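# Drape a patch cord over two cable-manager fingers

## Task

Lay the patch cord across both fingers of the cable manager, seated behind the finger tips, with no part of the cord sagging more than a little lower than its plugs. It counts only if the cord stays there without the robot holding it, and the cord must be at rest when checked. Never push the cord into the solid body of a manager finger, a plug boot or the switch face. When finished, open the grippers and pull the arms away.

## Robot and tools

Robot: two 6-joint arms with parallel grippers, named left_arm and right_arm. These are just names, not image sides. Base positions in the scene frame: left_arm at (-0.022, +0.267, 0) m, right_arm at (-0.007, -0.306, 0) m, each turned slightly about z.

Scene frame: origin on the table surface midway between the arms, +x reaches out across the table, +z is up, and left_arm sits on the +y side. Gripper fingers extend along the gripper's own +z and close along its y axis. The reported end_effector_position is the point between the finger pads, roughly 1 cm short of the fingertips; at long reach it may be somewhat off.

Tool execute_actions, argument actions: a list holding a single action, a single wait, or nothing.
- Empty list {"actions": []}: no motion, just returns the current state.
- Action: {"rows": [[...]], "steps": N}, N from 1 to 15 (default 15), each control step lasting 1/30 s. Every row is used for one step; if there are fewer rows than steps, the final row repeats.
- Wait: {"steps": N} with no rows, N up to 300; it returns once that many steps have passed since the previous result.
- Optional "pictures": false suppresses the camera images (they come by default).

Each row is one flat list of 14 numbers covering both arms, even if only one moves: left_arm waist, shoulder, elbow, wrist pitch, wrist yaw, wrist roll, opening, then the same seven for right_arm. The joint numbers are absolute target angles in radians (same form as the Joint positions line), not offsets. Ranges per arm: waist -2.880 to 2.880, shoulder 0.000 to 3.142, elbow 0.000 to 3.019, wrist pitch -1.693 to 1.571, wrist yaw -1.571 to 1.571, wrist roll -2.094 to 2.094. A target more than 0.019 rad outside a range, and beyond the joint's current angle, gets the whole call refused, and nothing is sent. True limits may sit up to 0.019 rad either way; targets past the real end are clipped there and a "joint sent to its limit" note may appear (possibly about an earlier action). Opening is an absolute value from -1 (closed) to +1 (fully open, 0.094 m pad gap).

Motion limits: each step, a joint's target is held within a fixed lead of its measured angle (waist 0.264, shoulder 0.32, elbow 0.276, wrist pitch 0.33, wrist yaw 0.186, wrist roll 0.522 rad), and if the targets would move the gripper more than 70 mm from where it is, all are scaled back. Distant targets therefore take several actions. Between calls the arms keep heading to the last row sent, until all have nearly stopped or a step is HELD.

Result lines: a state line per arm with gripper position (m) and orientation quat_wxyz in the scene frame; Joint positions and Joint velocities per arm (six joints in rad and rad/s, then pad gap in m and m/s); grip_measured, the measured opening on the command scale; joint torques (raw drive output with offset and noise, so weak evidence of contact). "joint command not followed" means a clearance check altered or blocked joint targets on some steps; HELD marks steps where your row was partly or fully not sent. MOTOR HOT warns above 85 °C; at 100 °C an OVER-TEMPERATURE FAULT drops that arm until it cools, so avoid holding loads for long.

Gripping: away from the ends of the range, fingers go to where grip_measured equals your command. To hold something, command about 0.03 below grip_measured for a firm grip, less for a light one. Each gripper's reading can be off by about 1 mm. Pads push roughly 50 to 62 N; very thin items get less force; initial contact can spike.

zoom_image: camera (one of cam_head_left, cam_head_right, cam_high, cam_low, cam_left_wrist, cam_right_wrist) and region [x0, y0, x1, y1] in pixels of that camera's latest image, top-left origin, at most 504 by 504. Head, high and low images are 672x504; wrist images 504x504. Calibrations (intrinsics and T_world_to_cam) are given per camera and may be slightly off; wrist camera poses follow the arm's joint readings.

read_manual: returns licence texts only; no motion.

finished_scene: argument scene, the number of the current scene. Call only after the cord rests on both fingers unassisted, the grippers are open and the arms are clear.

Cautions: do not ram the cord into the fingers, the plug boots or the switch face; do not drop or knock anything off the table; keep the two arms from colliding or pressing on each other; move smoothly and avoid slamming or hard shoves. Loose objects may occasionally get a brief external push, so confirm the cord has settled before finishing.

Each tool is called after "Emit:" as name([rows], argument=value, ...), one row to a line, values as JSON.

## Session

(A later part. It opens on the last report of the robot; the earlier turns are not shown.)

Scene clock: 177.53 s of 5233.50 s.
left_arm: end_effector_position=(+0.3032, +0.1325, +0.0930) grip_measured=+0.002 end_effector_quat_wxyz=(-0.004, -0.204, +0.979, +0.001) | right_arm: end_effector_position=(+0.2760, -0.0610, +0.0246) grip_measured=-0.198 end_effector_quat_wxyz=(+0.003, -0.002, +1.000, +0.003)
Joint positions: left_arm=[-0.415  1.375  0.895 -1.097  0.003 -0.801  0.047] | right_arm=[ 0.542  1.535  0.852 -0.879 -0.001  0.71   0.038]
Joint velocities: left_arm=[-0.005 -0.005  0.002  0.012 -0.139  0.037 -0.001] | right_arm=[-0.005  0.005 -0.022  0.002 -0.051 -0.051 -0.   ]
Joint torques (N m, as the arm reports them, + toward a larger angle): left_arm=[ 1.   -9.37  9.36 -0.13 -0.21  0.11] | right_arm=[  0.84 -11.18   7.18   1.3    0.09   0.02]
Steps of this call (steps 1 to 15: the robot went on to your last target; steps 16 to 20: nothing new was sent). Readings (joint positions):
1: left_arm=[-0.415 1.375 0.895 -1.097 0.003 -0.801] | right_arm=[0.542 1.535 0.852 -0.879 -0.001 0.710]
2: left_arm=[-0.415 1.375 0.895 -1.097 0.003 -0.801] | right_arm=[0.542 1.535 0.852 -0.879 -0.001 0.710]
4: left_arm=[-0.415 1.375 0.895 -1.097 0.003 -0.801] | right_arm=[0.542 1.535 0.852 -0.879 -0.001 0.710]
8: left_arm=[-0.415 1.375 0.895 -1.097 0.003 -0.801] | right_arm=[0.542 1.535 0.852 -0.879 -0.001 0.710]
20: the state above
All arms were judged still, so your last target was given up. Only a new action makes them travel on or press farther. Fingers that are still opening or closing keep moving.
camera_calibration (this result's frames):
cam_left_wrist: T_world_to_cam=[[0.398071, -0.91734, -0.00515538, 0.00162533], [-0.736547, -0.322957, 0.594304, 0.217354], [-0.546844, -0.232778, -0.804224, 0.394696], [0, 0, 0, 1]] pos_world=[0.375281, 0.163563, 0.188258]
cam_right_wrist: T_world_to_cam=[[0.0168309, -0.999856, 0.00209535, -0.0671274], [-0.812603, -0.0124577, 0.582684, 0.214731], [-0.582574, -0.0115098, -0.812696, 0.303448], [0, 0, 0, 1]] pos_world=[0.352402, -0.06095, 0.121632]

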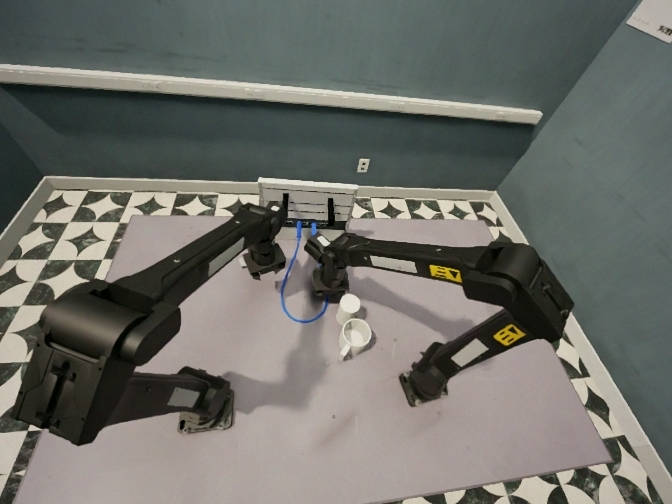

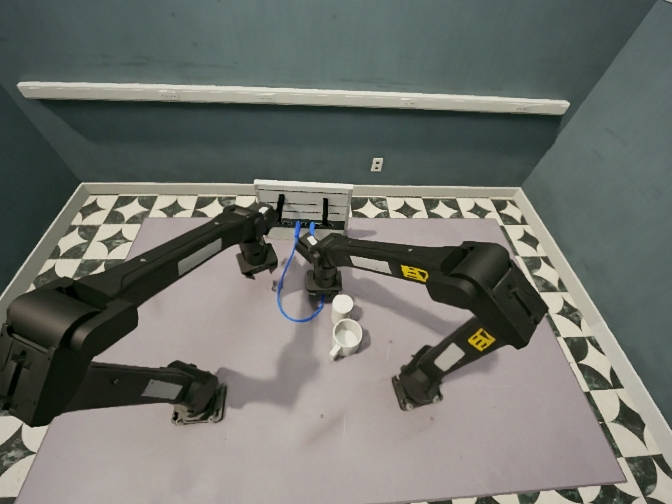

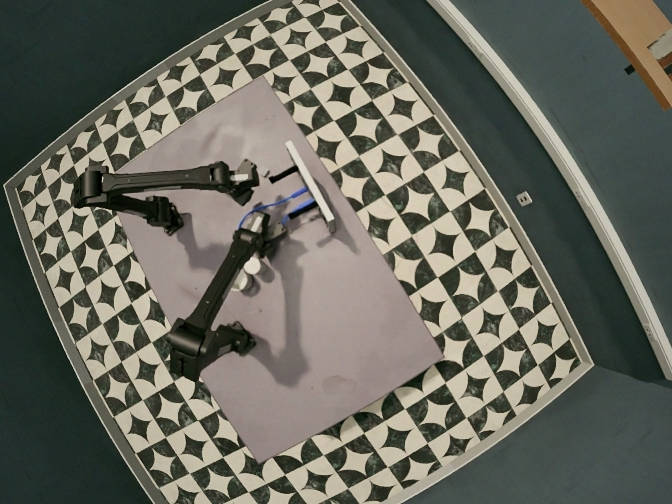

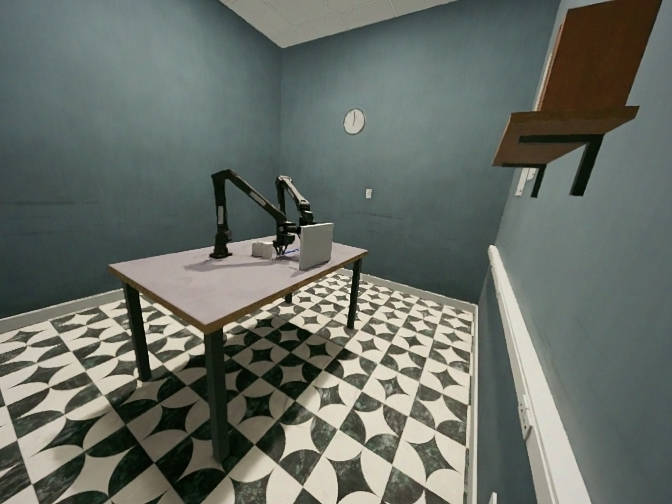

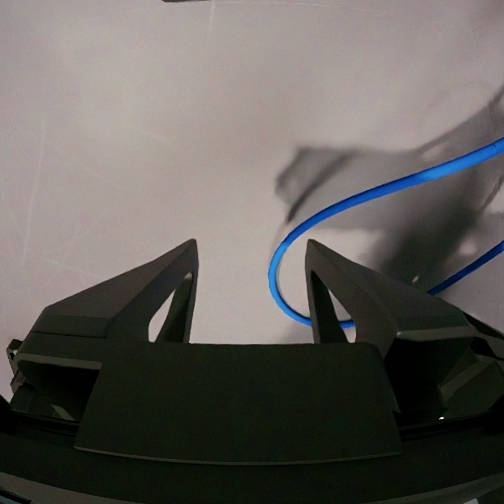

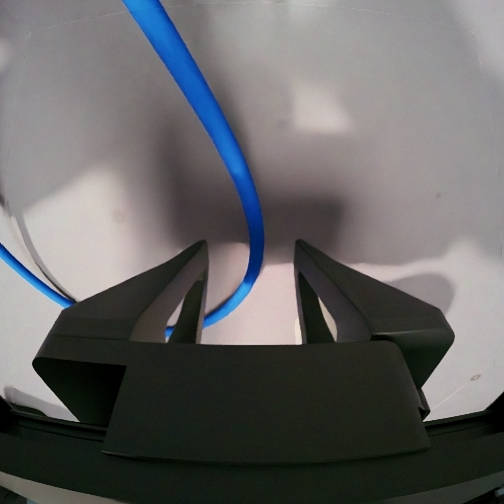

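Emit:
execute_actions([
  {"rows": [[-0.40,1.368,0.909,-1.111,0,-0.79,0,0.548,1.54,0.808,-0.825,0,0.71,-0.2]], "steps": 15},
], pictures=false)

Emit:
execute_actions([
  {"rows": [[-0.40,1.368,0.909,-1.111,0,-0.79,0,0.548,1.54,0.808,-0.825,0,0.71,-0.92]], "steps": 15},
], pictures=false)

Emit:
execute_actions([
  {"steps": 15},
])

Scene clock: 192.33 s of 5233.50 s.
left_arm: end_effector_position=(+0.3032, +0.1325, +0.0930) grip_measured=+0.002 end_effector_quat_wxyz=(-0.004, -0.204, +0.979, +0.001) | right_arm: end_effector_position=(+0.2683, -0.0677, +0.0133) grip_measured=-0.198 end_effector_quat_wxyz=(+0.002, -0.002, +1.000, +0.002)
Joint positions: left_arm=[-0.415  1.375  0.895 -1.097  0.003 -0.801  0.047] | right_arm=[ 0.542  1.535  0.814 -0.844 -0.001  0.71   0.038]
Joint velocities: left_arm=[ 0.005 -0.015 -0.007 -0.007 -0.007 -0.007 -0.   ] | right_arm=[-0.005 -0.005  0.012  0.002 -0.051  0.007 -0.001]
Joint torques (N m, as the arm reports them, + toward a larger angle): left_arm=[ 0.85 -9.69  9.34 -0.18 -0.22  0.11] | right_arm=[  0.76 -10.46   6.88   1.54   0.03   0.06]
Steps of this call (steps 1 to 90: nothing new was sent; then 11.30 s passed at rest; steps 91 to 105: all 15 steps of this action). Readings (joint positions):
91: left_arm=[-0.415 1.375 0.895 -1.097 0.003 -0.801] | right_arm=[0.542 1.535 0.847 -0.870 -0.001 0.710]
92: left_arm=[-0.415 1.375 0.895 -1.097 0.003 -0.801] | right_arm=[0.542 1.535 0.840 -0.857 -0.001 0.710]
94: left_arm=[-0.415 1.375 0.895 -1.097 0.003 -0.801] | right_arm=[0.542 1.535 0.825 -0.847 -0.001 0.710]
98: left_arm=[-0.415 1.375 0.895 -1.097 0.003 -0.801] | right_arm=[0.542 1.535 0.814 -0.847 -0.001 0.710]
105: the state above

Scene clock: 192.83 s of 5233.50 s.
left_arm: end_effector_position=(+0.3032, +0.1325, +0.0930) grip_measured=+0.002 end_effector_quat_wxyz=(-0.004, -0.204, +0.979, +0.001) | right_arm: end_effector_position=(+0.2683, -0.0677, +0.0133) grip_measured=-0.905 end_effector_quat_wxyz=(+0.002, -0.002, +1.000, +0.002)
Joint positions: left_arm=[-0.415  1.375  0.895 -1.097  0.003 -0.801  0.047] | right_arm=[ 0.542  1.535  0.814 -0.844 -0.001  0.71   0.004]
Joint velocities: left_arm=[-0.015 -0.005 -0.002  0.017  0.022  0.081 -0.001] | right_arm=[-0.005  0.005 -0.007  0.007  0.022 -0.037  0.   ]
Joint torques (N m, as the arm reports them, + toward a larger angle): left_arm=[ 0.9  -9.5   9.42 -0.12 -0.22  0.12] | right_arm=[  0.7  -11.23   6.88   1.55   0.11   0.03]
Steps of this call (steps 1 to 15: all 15 steps of this action). Readings (joint positions):
1: left_arm=[-0.415 1.375 0.895 -1.097 0.003 -0.801] | right_arm=[0.542 1.535 0.814 -0.844 -0.001 0.710]
2: left_arm=[-0.415 1.375 0.895 -1.097 0.003 -0.801] | right_arm=[0.542 1.535 0.814 -0.844 -0.001 0.710]
4: left_arm=[-0.415 1.375 0.895 -1.097 0.003 -0.801] | right_arm=[0.542 1.535 0.814 -0.844 -0.001 0.710]
8: left_arm=[-0.415 1.375 0.895 -1.097 0.003 -0.801] | right_arm=[0.542 1.535 0.814 -0.844 -0.001 0.710]
15: the state above

Scene clock: 193.33 s of 5233.50 s.
left_arm: end_effector_position=(+0.3032, +0.1325, +0.0930) grip_measured=+0.002 end_effector_quat_wxyz=(-0.004, -0.204, +0.979, +0.001) | right_arm: end_effector_position=(+0.2683, -0.0677, +0.0133) grip_measured=-0.905 end_effector_quat_wxyz=(+0.002, -0.002, +1.000, +0.002)
Joint positions: left_arm=[-0.415  1.375  0.895 -1.097  0.003 -0.801  0.047] | right_arm=[ 0.542  1.535  0.814 -0.844 -0.001  0.71   0.004]
Joint velocities: left_arm=[-0.015 -0.005 -0.027 -0.017  0.051 -0.022  0.   ] | right_arm=[-0.015 -0.005 -0.017 -0.007 -0.081 -0.051  0.001]
Joint torques (N m, as the arm reports them, + toward a larger angle): left_arm=[ 0.91 -9.58  9.32 -0.14 -0.24  0.09] | right_arm=[  0.97 -11.22   7.26   1.64   0.06   0.08]
Steps of this call (steps 1 to 15: the robot went on to your last target). Readings (joint positions):
1: left_arm=[-0.415 1.375 0.895 -1.097 0.003 -0.801] | right_arm=[0.542 1.535 0.814 -0.844 -0.001 0.710]
2: left_arm=[-0.415 1.375 0.895 -1.097 0.003 -0.801] | right_arm=[0.542 1.535 0.814 -0.844 -0.001 0.710]
4: left_arm=[-0.415 1.375 0.895 -1.097 0.003 -0.801] | right_arm=[0.542 1.535 0.814 -0.844 -0.001 0.710]
8: left_arm=[-0.415 1.375 0.895 -1.097 0.003 -0.801] | right_arm=[0.542 1.535 0.814 -0.844 -0.001 0.710]
15: the state above
All arms were judged still, so your last target was given up. Only a new action makes them travel on or press farther. Fingers that are still opening or closing keep moving.
camera_calibration (this result's frames):
cam_left_wrist: T_world_to_cam=[[0.398071, -0.91734, -0.00515538, 0.00162533], [-0.736547, -0.322957, 0.594304, 0.217354], [-0.546844, -0.232778, -0.804224, 0.394696], [0, 0, 0, 1]] pos_world=[0.375281, 0.163563, 0.188258]
cam_right_wrist: T_world_to_cam=[[0.0168392, -0.999849, 0.00430037, -0.0736876], [-0.811089, -0.0111448, 0.584817, 0.2146], [-0.584681, -0.0133358, -0.811154, 0.290149], [0, 0, 0, 1]] pos_world=[0.344945, -0.0674154, 0.11017]

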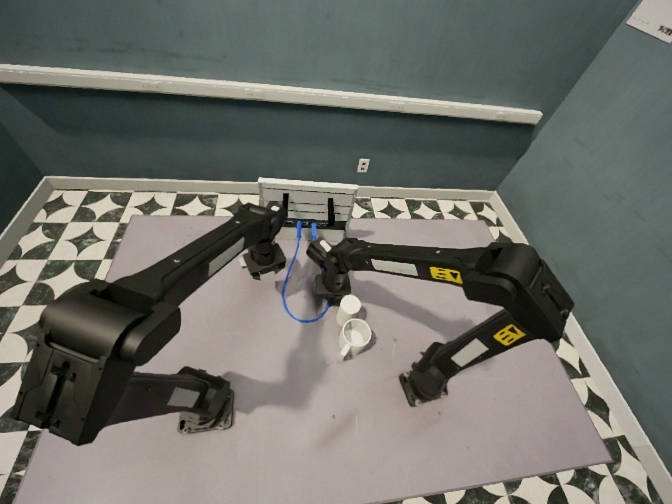

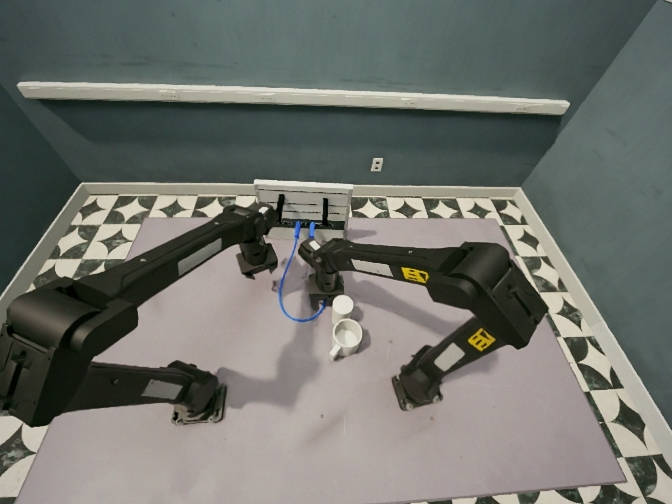

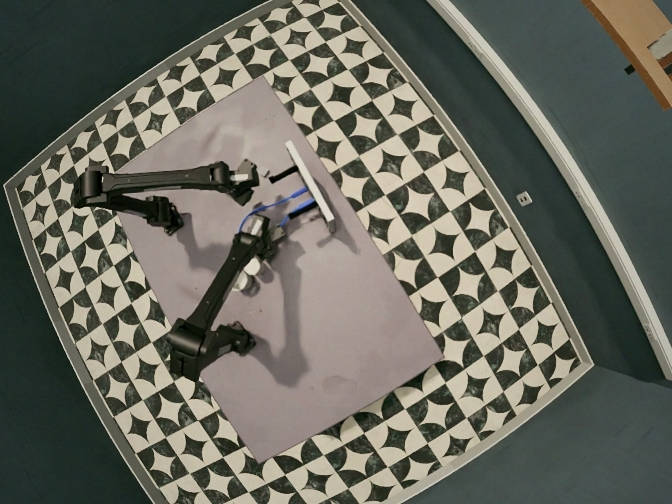

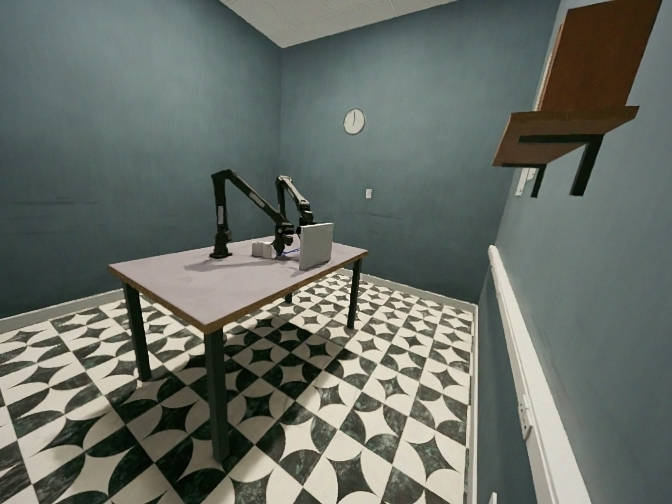

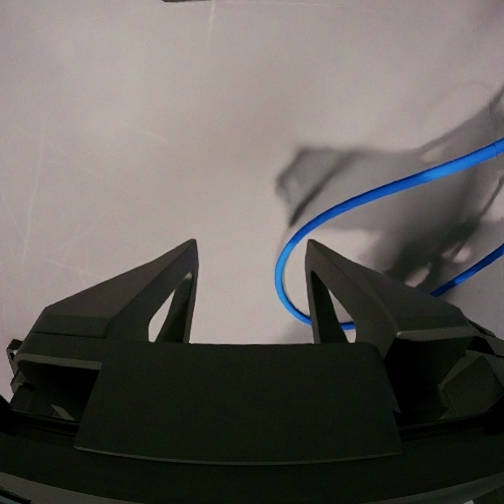

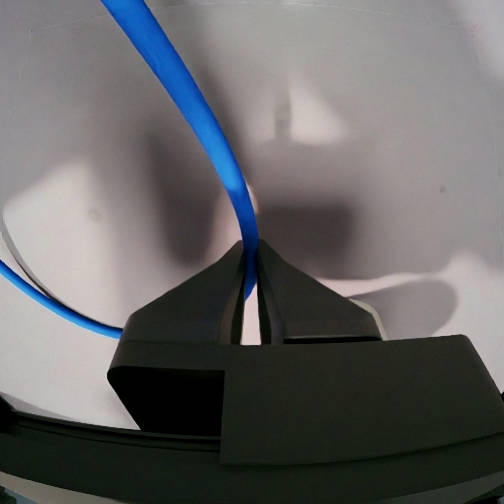

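Emit:
execute_actions([
  {"rows": [[-0.40,1.368,0.909,-1.111,0,-0.79,0,0.50,1.49,0.82,-0.80,0,0.85,-0.935],[-0.40,1.368,0.909,-1.111,0,-0.79,0,0.50,1.49,0.82,-0.80,0,0.85,-0.935],[-0.40,1.368,0.909,-1.111,0,-0.79,0,0.50,1.49,0.82,-0.80,0,0.85,-0.935],[-0.40,1.368,0.909,-1.111,0,-0.79,0,0.50,1.49,0.82,-0.80,0,0.85,-0.935],[-0.40,1.368,0.909,-1.111,0,-0.79,0,0.46,1.45,0.78,-0.71,0,1.0,-0.935],[-0.40,1.368,0.909,-1.111,0,-0.79,0,0.46,1.45,0.78,-0.71,0,1.0,-0.935],[-0.40,1.368,0.909,-1.111,0,-0.79,0,0.46,1.45,0.78,-0.71,0,1.0,-0.935],[-0.40,1.368,0.909,-1.111,0,-0.79,0,0.46,1.45,0.78,-0.71,0,1.0,-0.935],[-0.40,1.368,0.909,-1.111,0,-0.79,0,0.42,1.42,0.745,-0.63,0,1.17,-0.935],[-0.40,1.368,0.909,-1.111,0,-0.79,0,0.42,1.42,0.745,-0.63,0,1.17,-0.935],[-0.40,1.368,0.909,-1.111,0,-0.79,0,0.42,1.42,0.745,-0.63,0,1.17,-0.935],[-0.40,1.368,0.909,-1.111,0,-0.79,0,0.42,1.42,0.745,-0.63,0,1.17,-0.935],[-0.40,1.368,0.909,-1.111,0,-0.79,0,0.377,1.385,0.71,-0.56,0,1.33,-0.935]], "steps": 15},
], pictures=false)

Emit:
execute_actions([
  {"steps": 30},
])

Emit:
zoom_image(camera="cam_head_left", region=[220, 160, 400, 340])

Scene clock: 214.93 s of 5233.50 s.
left_arm: end_effector_position=(+0.3032, +0.1325, +0.0930) grip_measured=+0.002 end_effector_quat_wxyz=(-0.004, -0.204, +0.979, +0.001) | right_arm: end_effector_position=(+0.3256, -0.0949, +0.0384) grip_measured=-0.914 end_effector_quat_wxyz=(+0.091, +0.299, +0.944, +0.109)
Joint positions: left_arm=[-0.415  1.375  0.895 -1.097  0.003 -0.801  0.047] | right_arm=[ 0.394  1.411  0.729 -0.604 -0.001  1.18   0.004]
Joint velocities: left_arm=[-0.015 -0.005 -0.002 -0.022  0.007  0.007 -0.001] | right_arm=[-0.317 -0.239 -0.217  0.286 -0.051  1.004  0.   ]
Joint torques (N m, as the arm reports them, + toward a larger angle): left_arm=[ 0.89 -9.51  9.33 -0.16 -0.21  0.11] | right_arm=[  0.18 -10.77   7.79   1.8    0.11   0.1 ]
Steps of this call (steps 1 to 90: nothing new was sent; then 18.10 s passed at rest; steps 91 to 105: all 15 steps of this action). Readings (joint positions):
91: left_arm=[-0.415 1.375 0.895 -1.097 0.003 -0.801] | right_arm=[0.540 1.533 0.814 -0.839 -0.001 0.732]
92: left_arm=[-0.415 1.375 0.895 -1.097 0.003 -0.801] | right_arm=[0.534 1.531 0.814 -0.834 -0.001 0.753]
94: left_arm=[-0.415 1.375 0.895 -1.097 0.003 -0.801] | right_arm=[0.517 1.522 0.814 -0.824 -0.001 0.785]
98: left_arm=[-0.415 1.375 0.895 -1.097 0.003 -0.801] | right_arm=[0.470 1.480 0.790 -0.747 -0.001 0.904]
105: the state above

Scene clock: 215.93 s of 5233.50 s.
left_arm: end_effector_position=(+0.3032, +0.1325, +0.0930) grip_measured=+0.002 end_effector_quat_wxyz=(-0.004, -0.204, +0.979, +0.001) | right_arm: end_effector_position=(+0.3297, -0.1016, +0.0401) grip_measured=-0.914 end_effector_quat_wxyz=(+0.090, +0.372, +0.916, +0.122)
Joint positions: left_arm=[-0.415  1.375  0.895 -1.097  0.003 -0.801  0.047] | right_arm=[ 0.375  1.398  0.717 -0.585 -0.001  1.319  0.004]
Joint velocities: left_arm=[ 0.005 -0.015  0.007 -0.012  0.007 -0.022 -0.   ] | right_arm=[-0.015 -0.005 -0.007  0.022  0.051 -0.066 -0.   ]
Joint torques (N m, as the arm reports them, + toward a larger angle): left_arm=[ 0.81 -9.53  9.35 -0.11 -0.23  0.11] | right_arm=[  1.13 -10.82   7.78   2.27   0.07   0.07]
Steps of this call (steps 1 to 30: the robot went on to your last target). Readings (joint positions):
1: left_arm=[-0.415 1.375 0.895 -1.097 0.003 -0.801] | right_arm=[0.385 1.404 0.722 -0.597 -0.001 1.208]
2: left_arm=[-0.415 1.375 0.895 -1.097 0.003 -0.801] | right_arm=[0.379 1.400 0.719 -0.593 -0.001 1.231]
4: left_arm=[-0.415 1.375 0.895 -1.097 0.003 -0.801] | right_arm=[0.375 1.398 0.717 -0.589 -0.001 1.263]
8: left_arm=[-0.415 1.375 0.895 -1.097 0.003 -0.801] | right_arm=[0.375 1.398 0.717 -0.585 -0.001 1.296]
30: the state above
All arms were judged still, so your last target was given up. Only a new action makes them travel on or press farther. Fingers that are still opening or closing keep moving.
camera_calibration (this result's frames):
cam_left_wrist: T_world_to_cam=[[0.398071, -0.91734, -0.00515538, 0.00162533], [-0.736547, -0.322957, 0.594304, 0.217354], [-0.546844, -0.232778, -0.804224, 0.394696], [0, 0, 0, 1]] pos_world=[0.375281, 0.163563, 0.188258]
cam_right_wrist: T_world_to_cam=[[-0.652765, -0.703473, -0.281111, 0.153603], [-0.725469, 0.473621, 0.499378, 0.272839], [-0.218159, 0.529914, -0.819511, 0.282006], [0, 0, 0, 1]] pos_world=[0.359725, -0.170605, 0.138037]

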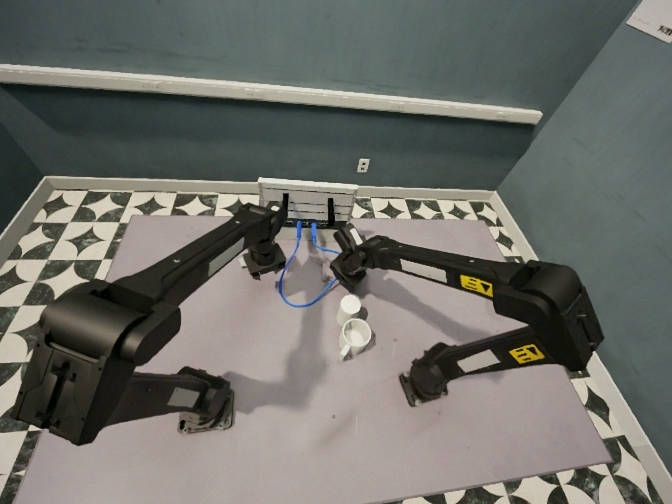

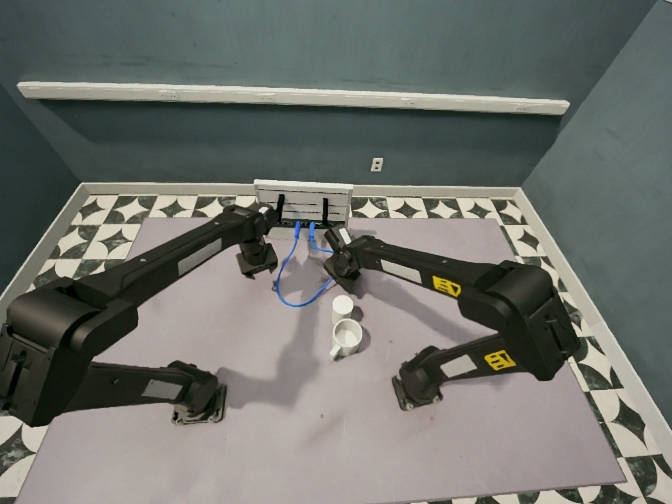

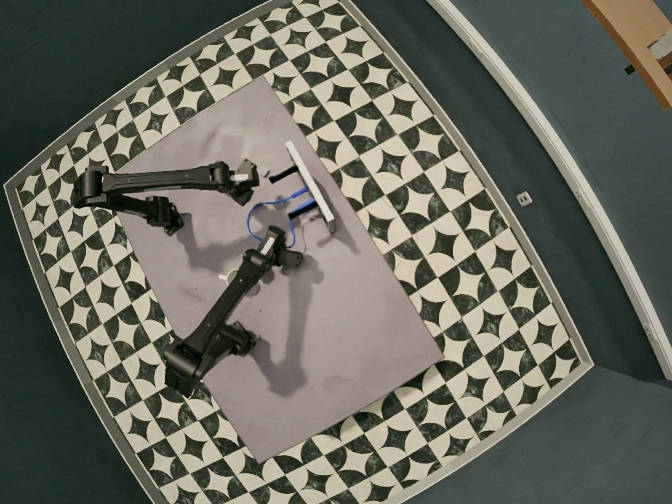

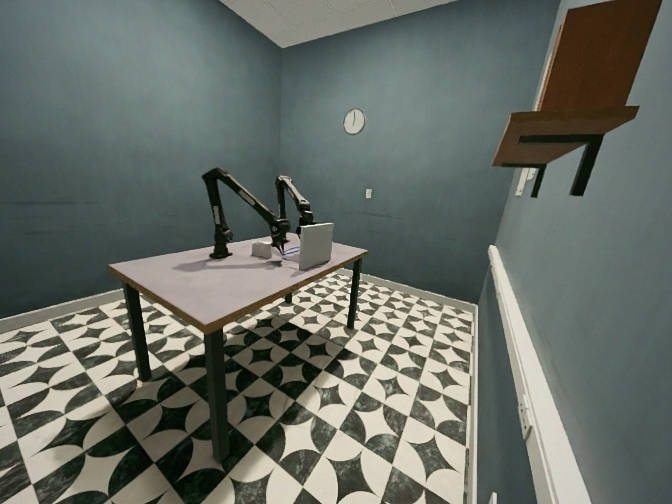

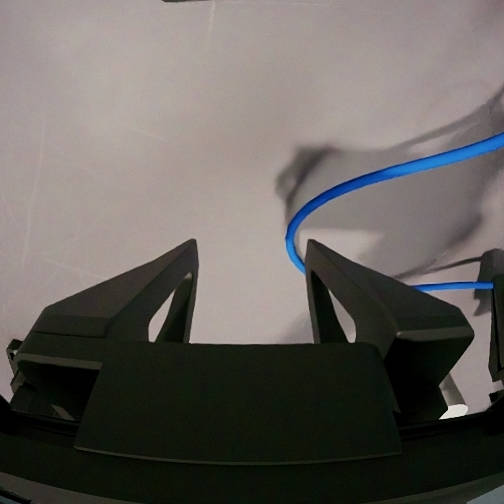

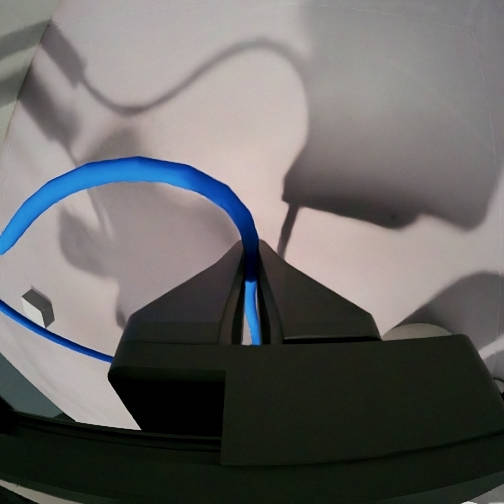

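Region (220, 160, 400, 340) of cam_head_left's 672x504 image, scaled by 2.800, with more detail than that image has.

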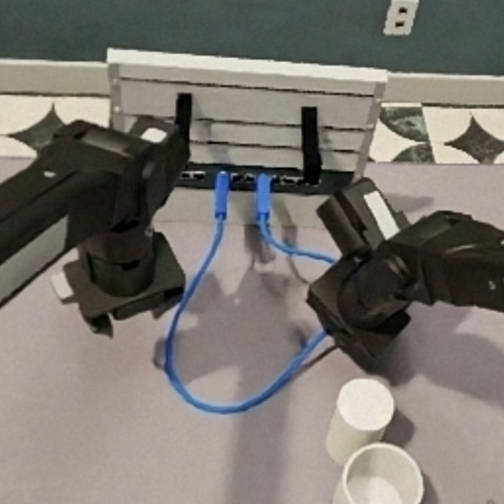

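Emit:
execute_actions([
  {"rows": [[-0.575,1.467,0.89,-0.985,0,-0.98,-0.2,0.377,1.385,0.71,-0.56,0,1.33,-0.935]], "steps": 15},
], pictures=false)

Emit:
execute_actions([
  {"steps": 30},
])

Scene clock: 234.33 s of 5233.50 s.
left_arm: end_effector_position=(+0.2904, +0.0693, +0.0584) grip_measured=-0.198 end_effector_quat_wxyz=(-0.004, -0.199, +0.980, +0.003) | right_arm: end_effector_position=(+0.3297, -0.1016, +0.0401) grip_measured=-0.914 end_effector_quat_wxyz=(+0.090, +0.372, +0.916, +0.122)
Joint positions: left_arm=[-0.588  1.474  0.893 -0.999  0.001 -0.963  0.038] | right_arm=[ 0.375  1.398  0.717 -0.585 -0.001  1.319  0.004]
Joint velocities: left_arm=[ 0.005 -0.015 -0.002 -0.027 -0.051  0.022  0.   ] | right_arm=[-0.005  0.005 -0.002 -0.002  0.022 -0.007 -0.001]
Joint torques (N m, as the arm reports them, + toward a larger angle): left_arm=[  0.45 -10.42   7.66   0.95  -0.16  -0.11] | right_arm=[  0.85 -10.85   7.52   2.27   0.07   0.14]
Steps of this call (steps 1 to 90: nothing new was sent; then 14.90 s passed at rest; steps 91 to 105: all 15 steps of this action). Readings (joint positions):
91: left_arm=[-0.426 1.380 0.894 -1.081 -0.003 -0.830] | right_arm=[0.375 1.398 0.717 -0.585 -0.001 1.319]
92: left_arm=[-0.450 1.393 0.894 -1.051 -0.004 -0.859] | right_arm=[0.375 1.398 0.717 -0.585 -0.001 1.319]
94: left_arm=[-0.518 1.428 0.894 -1.012 -0.003 -0.899] | right_arm=[0.375 1.398 0.717 -0.585 -0.001 1.319]
98: left_arm=[-0.593 1.475 0.893 -0.999 0.001 -0.939] | right_arm=[0.375 1.398 0.717 -0.585 -0.001 1.319]
105: the state above

Scene clock: 235.33 s of 5233.50 s.
left_arm: end_effector_position=(+0.2904, +0.0693, +0.0584) grip_measured=-0.198 end_effector_quat_wxyz=(-0.004, -0.201, +0.979, +0.003) | right_arm: end_effector_position=(+0.3297, -0.1016, +0.0401) grip_measured=-0.914 end_effector_quat_wxyz=(+0.090, +0.372, +0.916, +0.122)
Joint positions: left_arm=[-0.588  1.474  0.893 -0.999  0.001 -0.969  0.038] | right_arm=[ 0.375  1.398  0.717 -0.585 -0.001  1.319  0.004]
Joint velocities: left_arm=[ 0.005 -0.005  0.007 -0.007  0.037 -0.007 -0.001] | right_arm=[ 0.005 -0.005  0.012 -0.012  0.037 -0.037 -0.001]
Joint torques (N m, as the arm reports them, + toward a larger angle): left_arm=[  0.85 -10.59   7.62   0.88  -0.15  -0.04] | right_arm=[  1.24 -10.7    7.88   2.2    0.1    0.13]
Steps of this call (steps 1 to 15: the robot went on to your last target; steps 16 to 30: nothing new was sent). Readings (joint positions):
1: left_arm=[-0.588 1.474 0.893 -0.999 0.001 -0.964] | right_arm=[0.375 1.398 0.717 -0.585 -0.001 1.319]
2: left_arm=[-0.588 1.474 0.893 -0.999 0.001 -0.965] | right_arm=[0.375 1.398 0.717 -0.585 -0.001 1.319]
4: left_arm=[-0.588 1.474 0.893 -0.999 0.001 -0.967] | right_arm=[0.375 1.398 0.717 -0.585 -0.001 1.319]
8: left_arm=[-0.588 1.474 0.893 -0.999 0.001 -0.968] | right_arm=[0.375 1.398 0.717 -0.585 -0.001 1.319]
30: the state above
All arms were judged still, so your last target was given up. Only a new action makes them travel on or press farther. Fingers that are still opening or closing keep moving.
camera_calibration (this result's frames):
cam_left_wrist: T_world_to_cam=[[0.39384, -0.91913, -0.00952027, -0.0498785], [-0.737323, -0.322088, 0.593813, 0.208251], [-0.548858, -0.226848, -0.804547, 0.345339], [0, 0, 0, 1]] pos_world=[0.362734, 0.0995697, 0.153704]
cam_right_wrist: T_world_to_cam=[[-0.653037, -0.703208, -0.281141, 0.153721], [-0.725267, 0.473836, 0.499467, 0.272791], [-0.218015, 0.530073, -0.819446, 0.281972], [0, 0, 0, 1]] pos_world=[0.359706, -0.170626, 0.138028]

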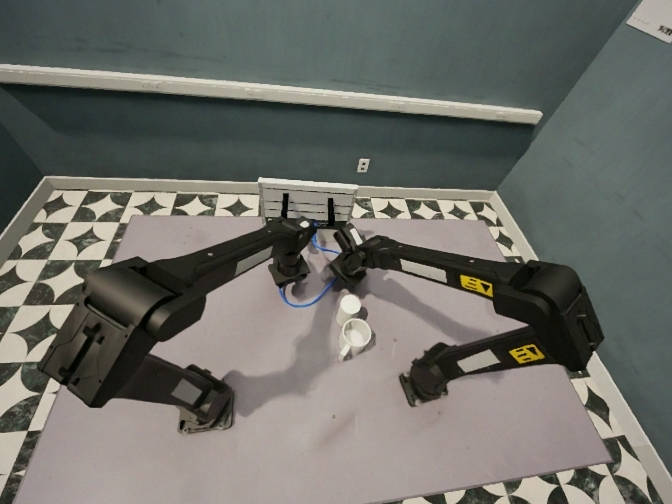

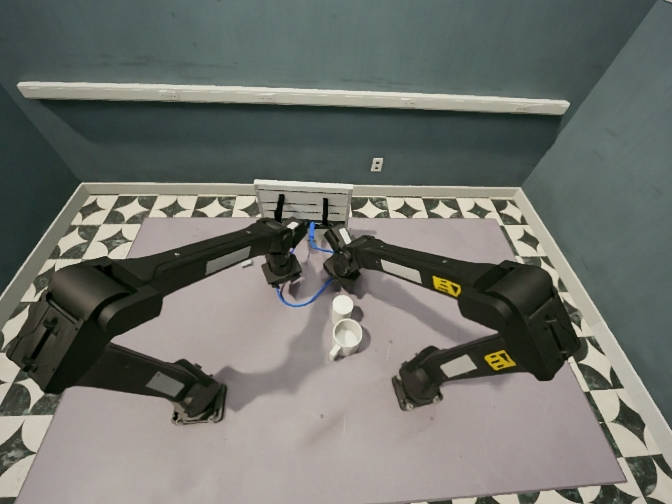

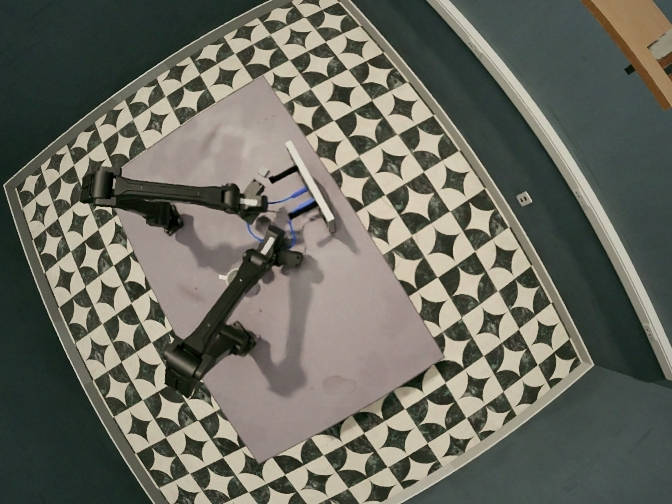

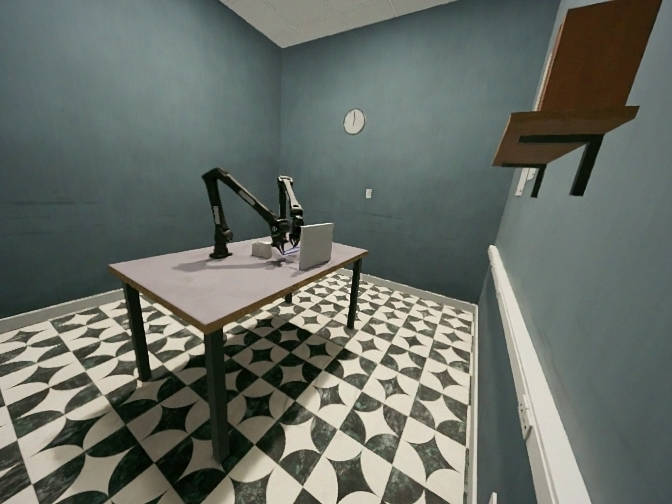

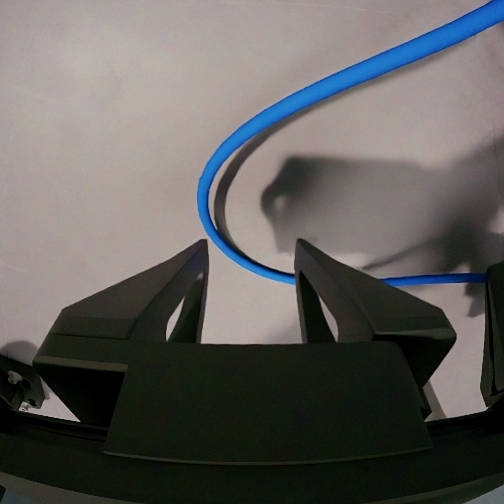

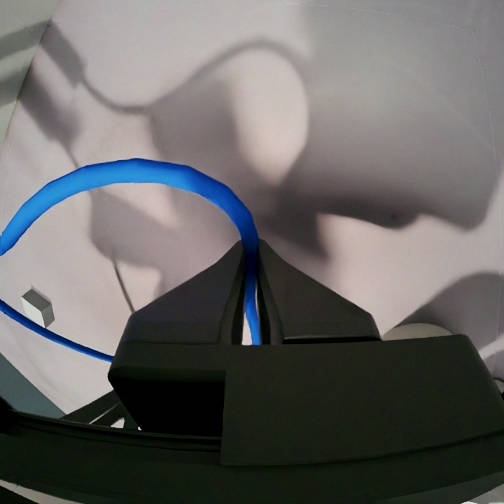

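Emit:
execute_actions([
  {"rows": [[-0.535,1.467,0.87,-0.97,0,-0.93,-0.2,0.377,1.385,0.71,-0.56,0,1.33,-0.935],[-0.535,1.467,0.87,-0.97,0,-0.93,-0.2,0.377,1.385,0.71,-0.56,0,1.33,-0.935],[-0.535,1.467,0.87,-0.97,0,-0.93,-0.2,0.377,1.385,0.71,-0.56,0,1.33,-0.935],[-0.535,1.467,0.87,-0.97,0,-0.93,-0.2,0.377,1.385,0.71,-0.56,0,1.33,-0.935],[-0.535,1.467,0.87,-0.97,0,-0.93,-0.2,0.377,1.385,0.71,-0.56,0,1.33,-0.935],[-0.535,1.467,0.87,-0.97,0,-0.93,-0.2,0.377,1.385,0.71,-0.56,0,1.33,-0.935],[-0.535,1.46,0.789,-0.885,0,-0.93,-0.2,0.377,1.385,0.71,-0.56,0,1.33,-0.935]], "steps": 15},
], pictures=false)

Emit:
execute_actions([
  {"steps": 25},
])

Scene clock: 252.77 s of 5233.50 s.
left_arm: end_effector_position=(+0.2772, +0.0968, +0.0300) grip_measured=-0.198 end_effector_quat_wxyz=(-0.003, -0.211, +0.977, +0.002) | right_arm: end_effector_position=(+0.3297, -0.1016, +0.0401) grip_measured=-0.914 end_effector_quat_wxyz=(+0.090, +0.372, +0.916, +0.122)
Joint positions: left_arm=[-0.54   1.461  0.787 -0.905  0.001 -0.942  0.038] | right_arm=[ 0.375  1.398  0.717 -0.585 -0.001  1.319  0.004]
Joint velocities: left_arm=[ 0.015  0.005  0.002  0.105 -0.007  0.095  0.001] | right_arm=[-0.015  0.005 -0.002 -0.007  0.037  0.007  0.001]
Joint torques (N m, as the arm reports them, + toward a larger angle): left_arm=[-0.29 -9.92  7.35  0.98 -0.18  0.13] | right_arm=[  0.67 -10.69   7.45   2.22   0.09   0.11]
Steps of this call (steps 1 to 90: nothing new was sent; then 13.93 s passed at rest; steps 91 to 105: all 15 steps of this action). Readings (joint positions):
91: left_arm=[-0.585 1.473 0.891 -0.995 0.001 -0.964] | right_arm=[0.375 1.398 0.717 -0.585 -0.001 1.319]
92: left_arm=[-0.579 1.473 0.888 -0.990 0.001 -0.959] | right_arm=[0.375 1.398 0.717 -0.585 -0.001 1.319]
94: left_arm=[-0.561 1.473 0.881 -0.986 0.001 -0.952] | right_arm=[0.375 1.398 0.717 -0.585 -0.001 1.319]
98: left_arm=[-0.540 1.465 0.845 -0.933 0.001 -0.946] | right_arm=[0.375 1.398 0.717 -0.585 -0.001 1.319]
105: the state above

Scene clock: 253.60 s of 5233.50 s.
left_arm: end_effector_position=(+0.2783, +0.0962, +0.0300) grip_measured=-0.198 end_effector_quat_wxyz=(-0.002, -0.211, +0.978, +0.001) | right_arm: end_effector_position=(+0.3297, -0.1016, +0.0401) grip_measured=-0.914 end_effector_quat_wxyz=(+0.090, +0.372, +0.916, +0.122)
Joint positions: left_arm=[-0.54   1.461  0.787 -0.9    0.001 -0.941  0.038] | right_arm=[ 0.375  1.398  0.717 -0.585 -0.001  1.319  0.004]
Joint velocities: left_arm=[-0.015  0.005 -0.002  0.007  0.022  0.139 -0.001] | right_arm=[ 0.024 -0.005  0.007 -0.002 -0.007 -0.037  0.   ]
Joint torques (N m, as the arm reports them, + toward a larger angle): left_arm=[ 0.29 -9.35  7.5   0.96 -0.17  0.1 ] | right_arm=[  1.11 -11.11   7.82   2.16   0.06   0.15]
Steps of this call (steps 1 to 15: the robot went on to your last target; steps 16 to 25: nothing new was sent). Readings (joint positions):
1: left_arm=[-0.540 1.461 0.787 -0.902 0.001 -0.942] | right_arm=[0.375 1.398 0.717 -0.585 -0.001 1.319]
2: left_arm=[-0.540 1.461 0.787 -0.901 0.001 -0.942] | right_arm=[0.375 1.398 0.717 -0.585 -0.001 1.319]
4: left_arm=[-0.540 1.461 0.787 -0.900 0.001 -0.941] | right_arm=[0.375 1.398 0.717 -0.585 -0.001 1.319]
8: left_arm=[-0.540 1.461 0.787 -0.900 0.001 -0.941] | right_arm=[0.375 1.398 0.717 -0.585 -0.001 1.319]
25: the state above
All arms were judged still, so your last target was given up. Only a new action makes them travel on or press farther. Fingers that are still opening or closing keep moving.
camera_calibration (this result's frames):
cam_left_wrist: T_world_to_cam=[[0.411335, -0.911473, -0.00441655, -0.0264136], [-0.734129, -0.334166, 0.591091, 0.225275], [-0.540239, -0.239894, -0.806593, 0.320896], [0, 0, 0, 1]] pos_world=[0.349606, 0.128185, 0.125558]
cam_right_wrist: T_world_to_cam=[[-0.653037, -0.703208, -0.281141, 0.153721], [-0.725267, 0.473836, 0.499467, 0.272791], [-0.218015, 0.530073, -0.819446, 0.281972], [0, 0, 0, 1]] pos_world=[0.359706, -0.170626, 0.138028]

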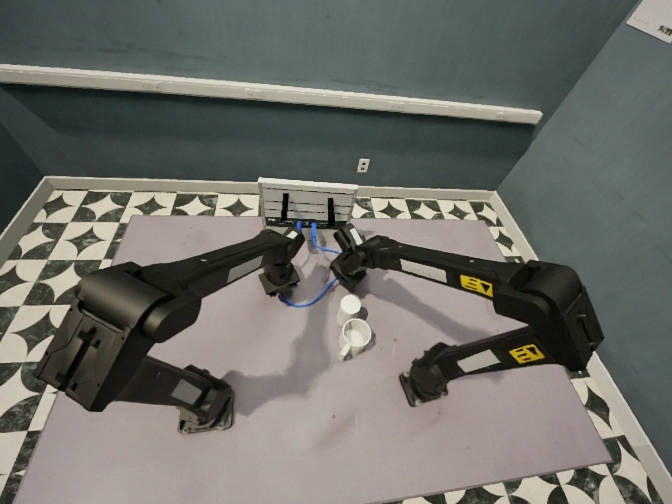

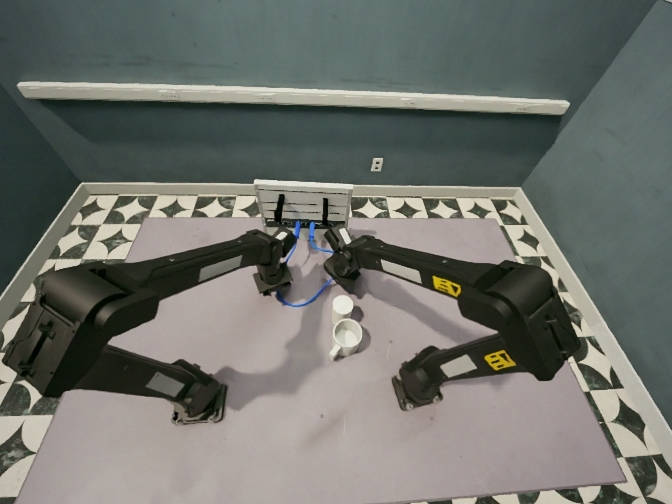

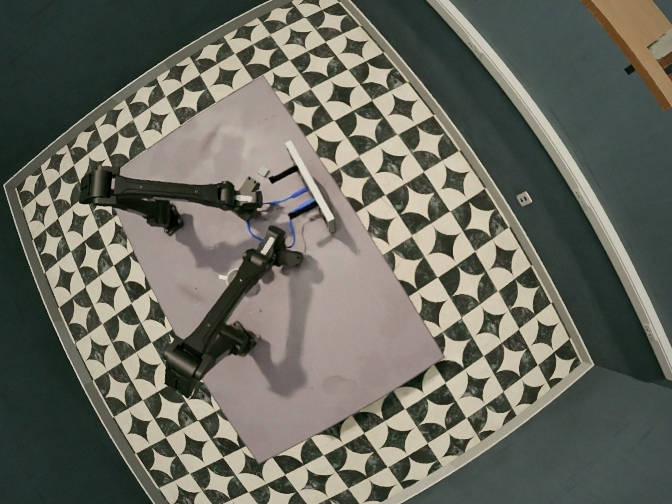

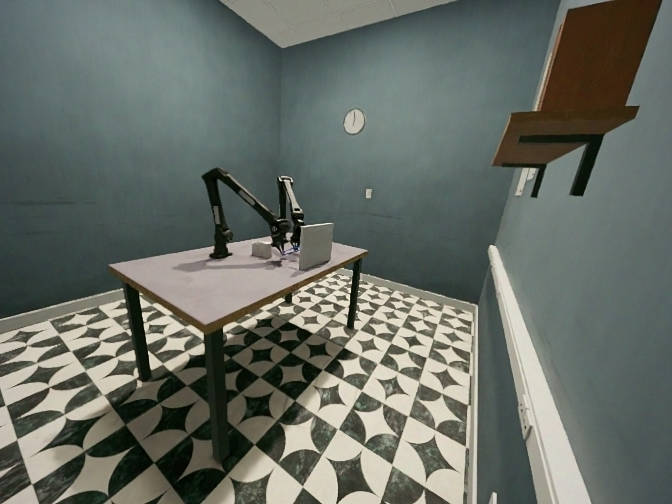

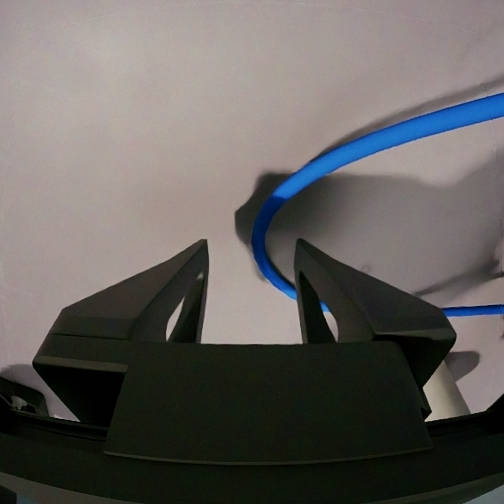

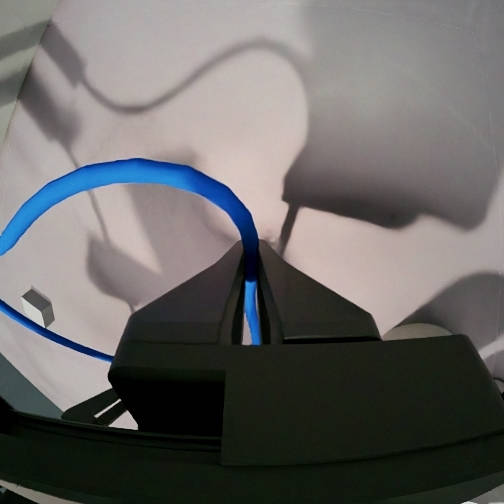

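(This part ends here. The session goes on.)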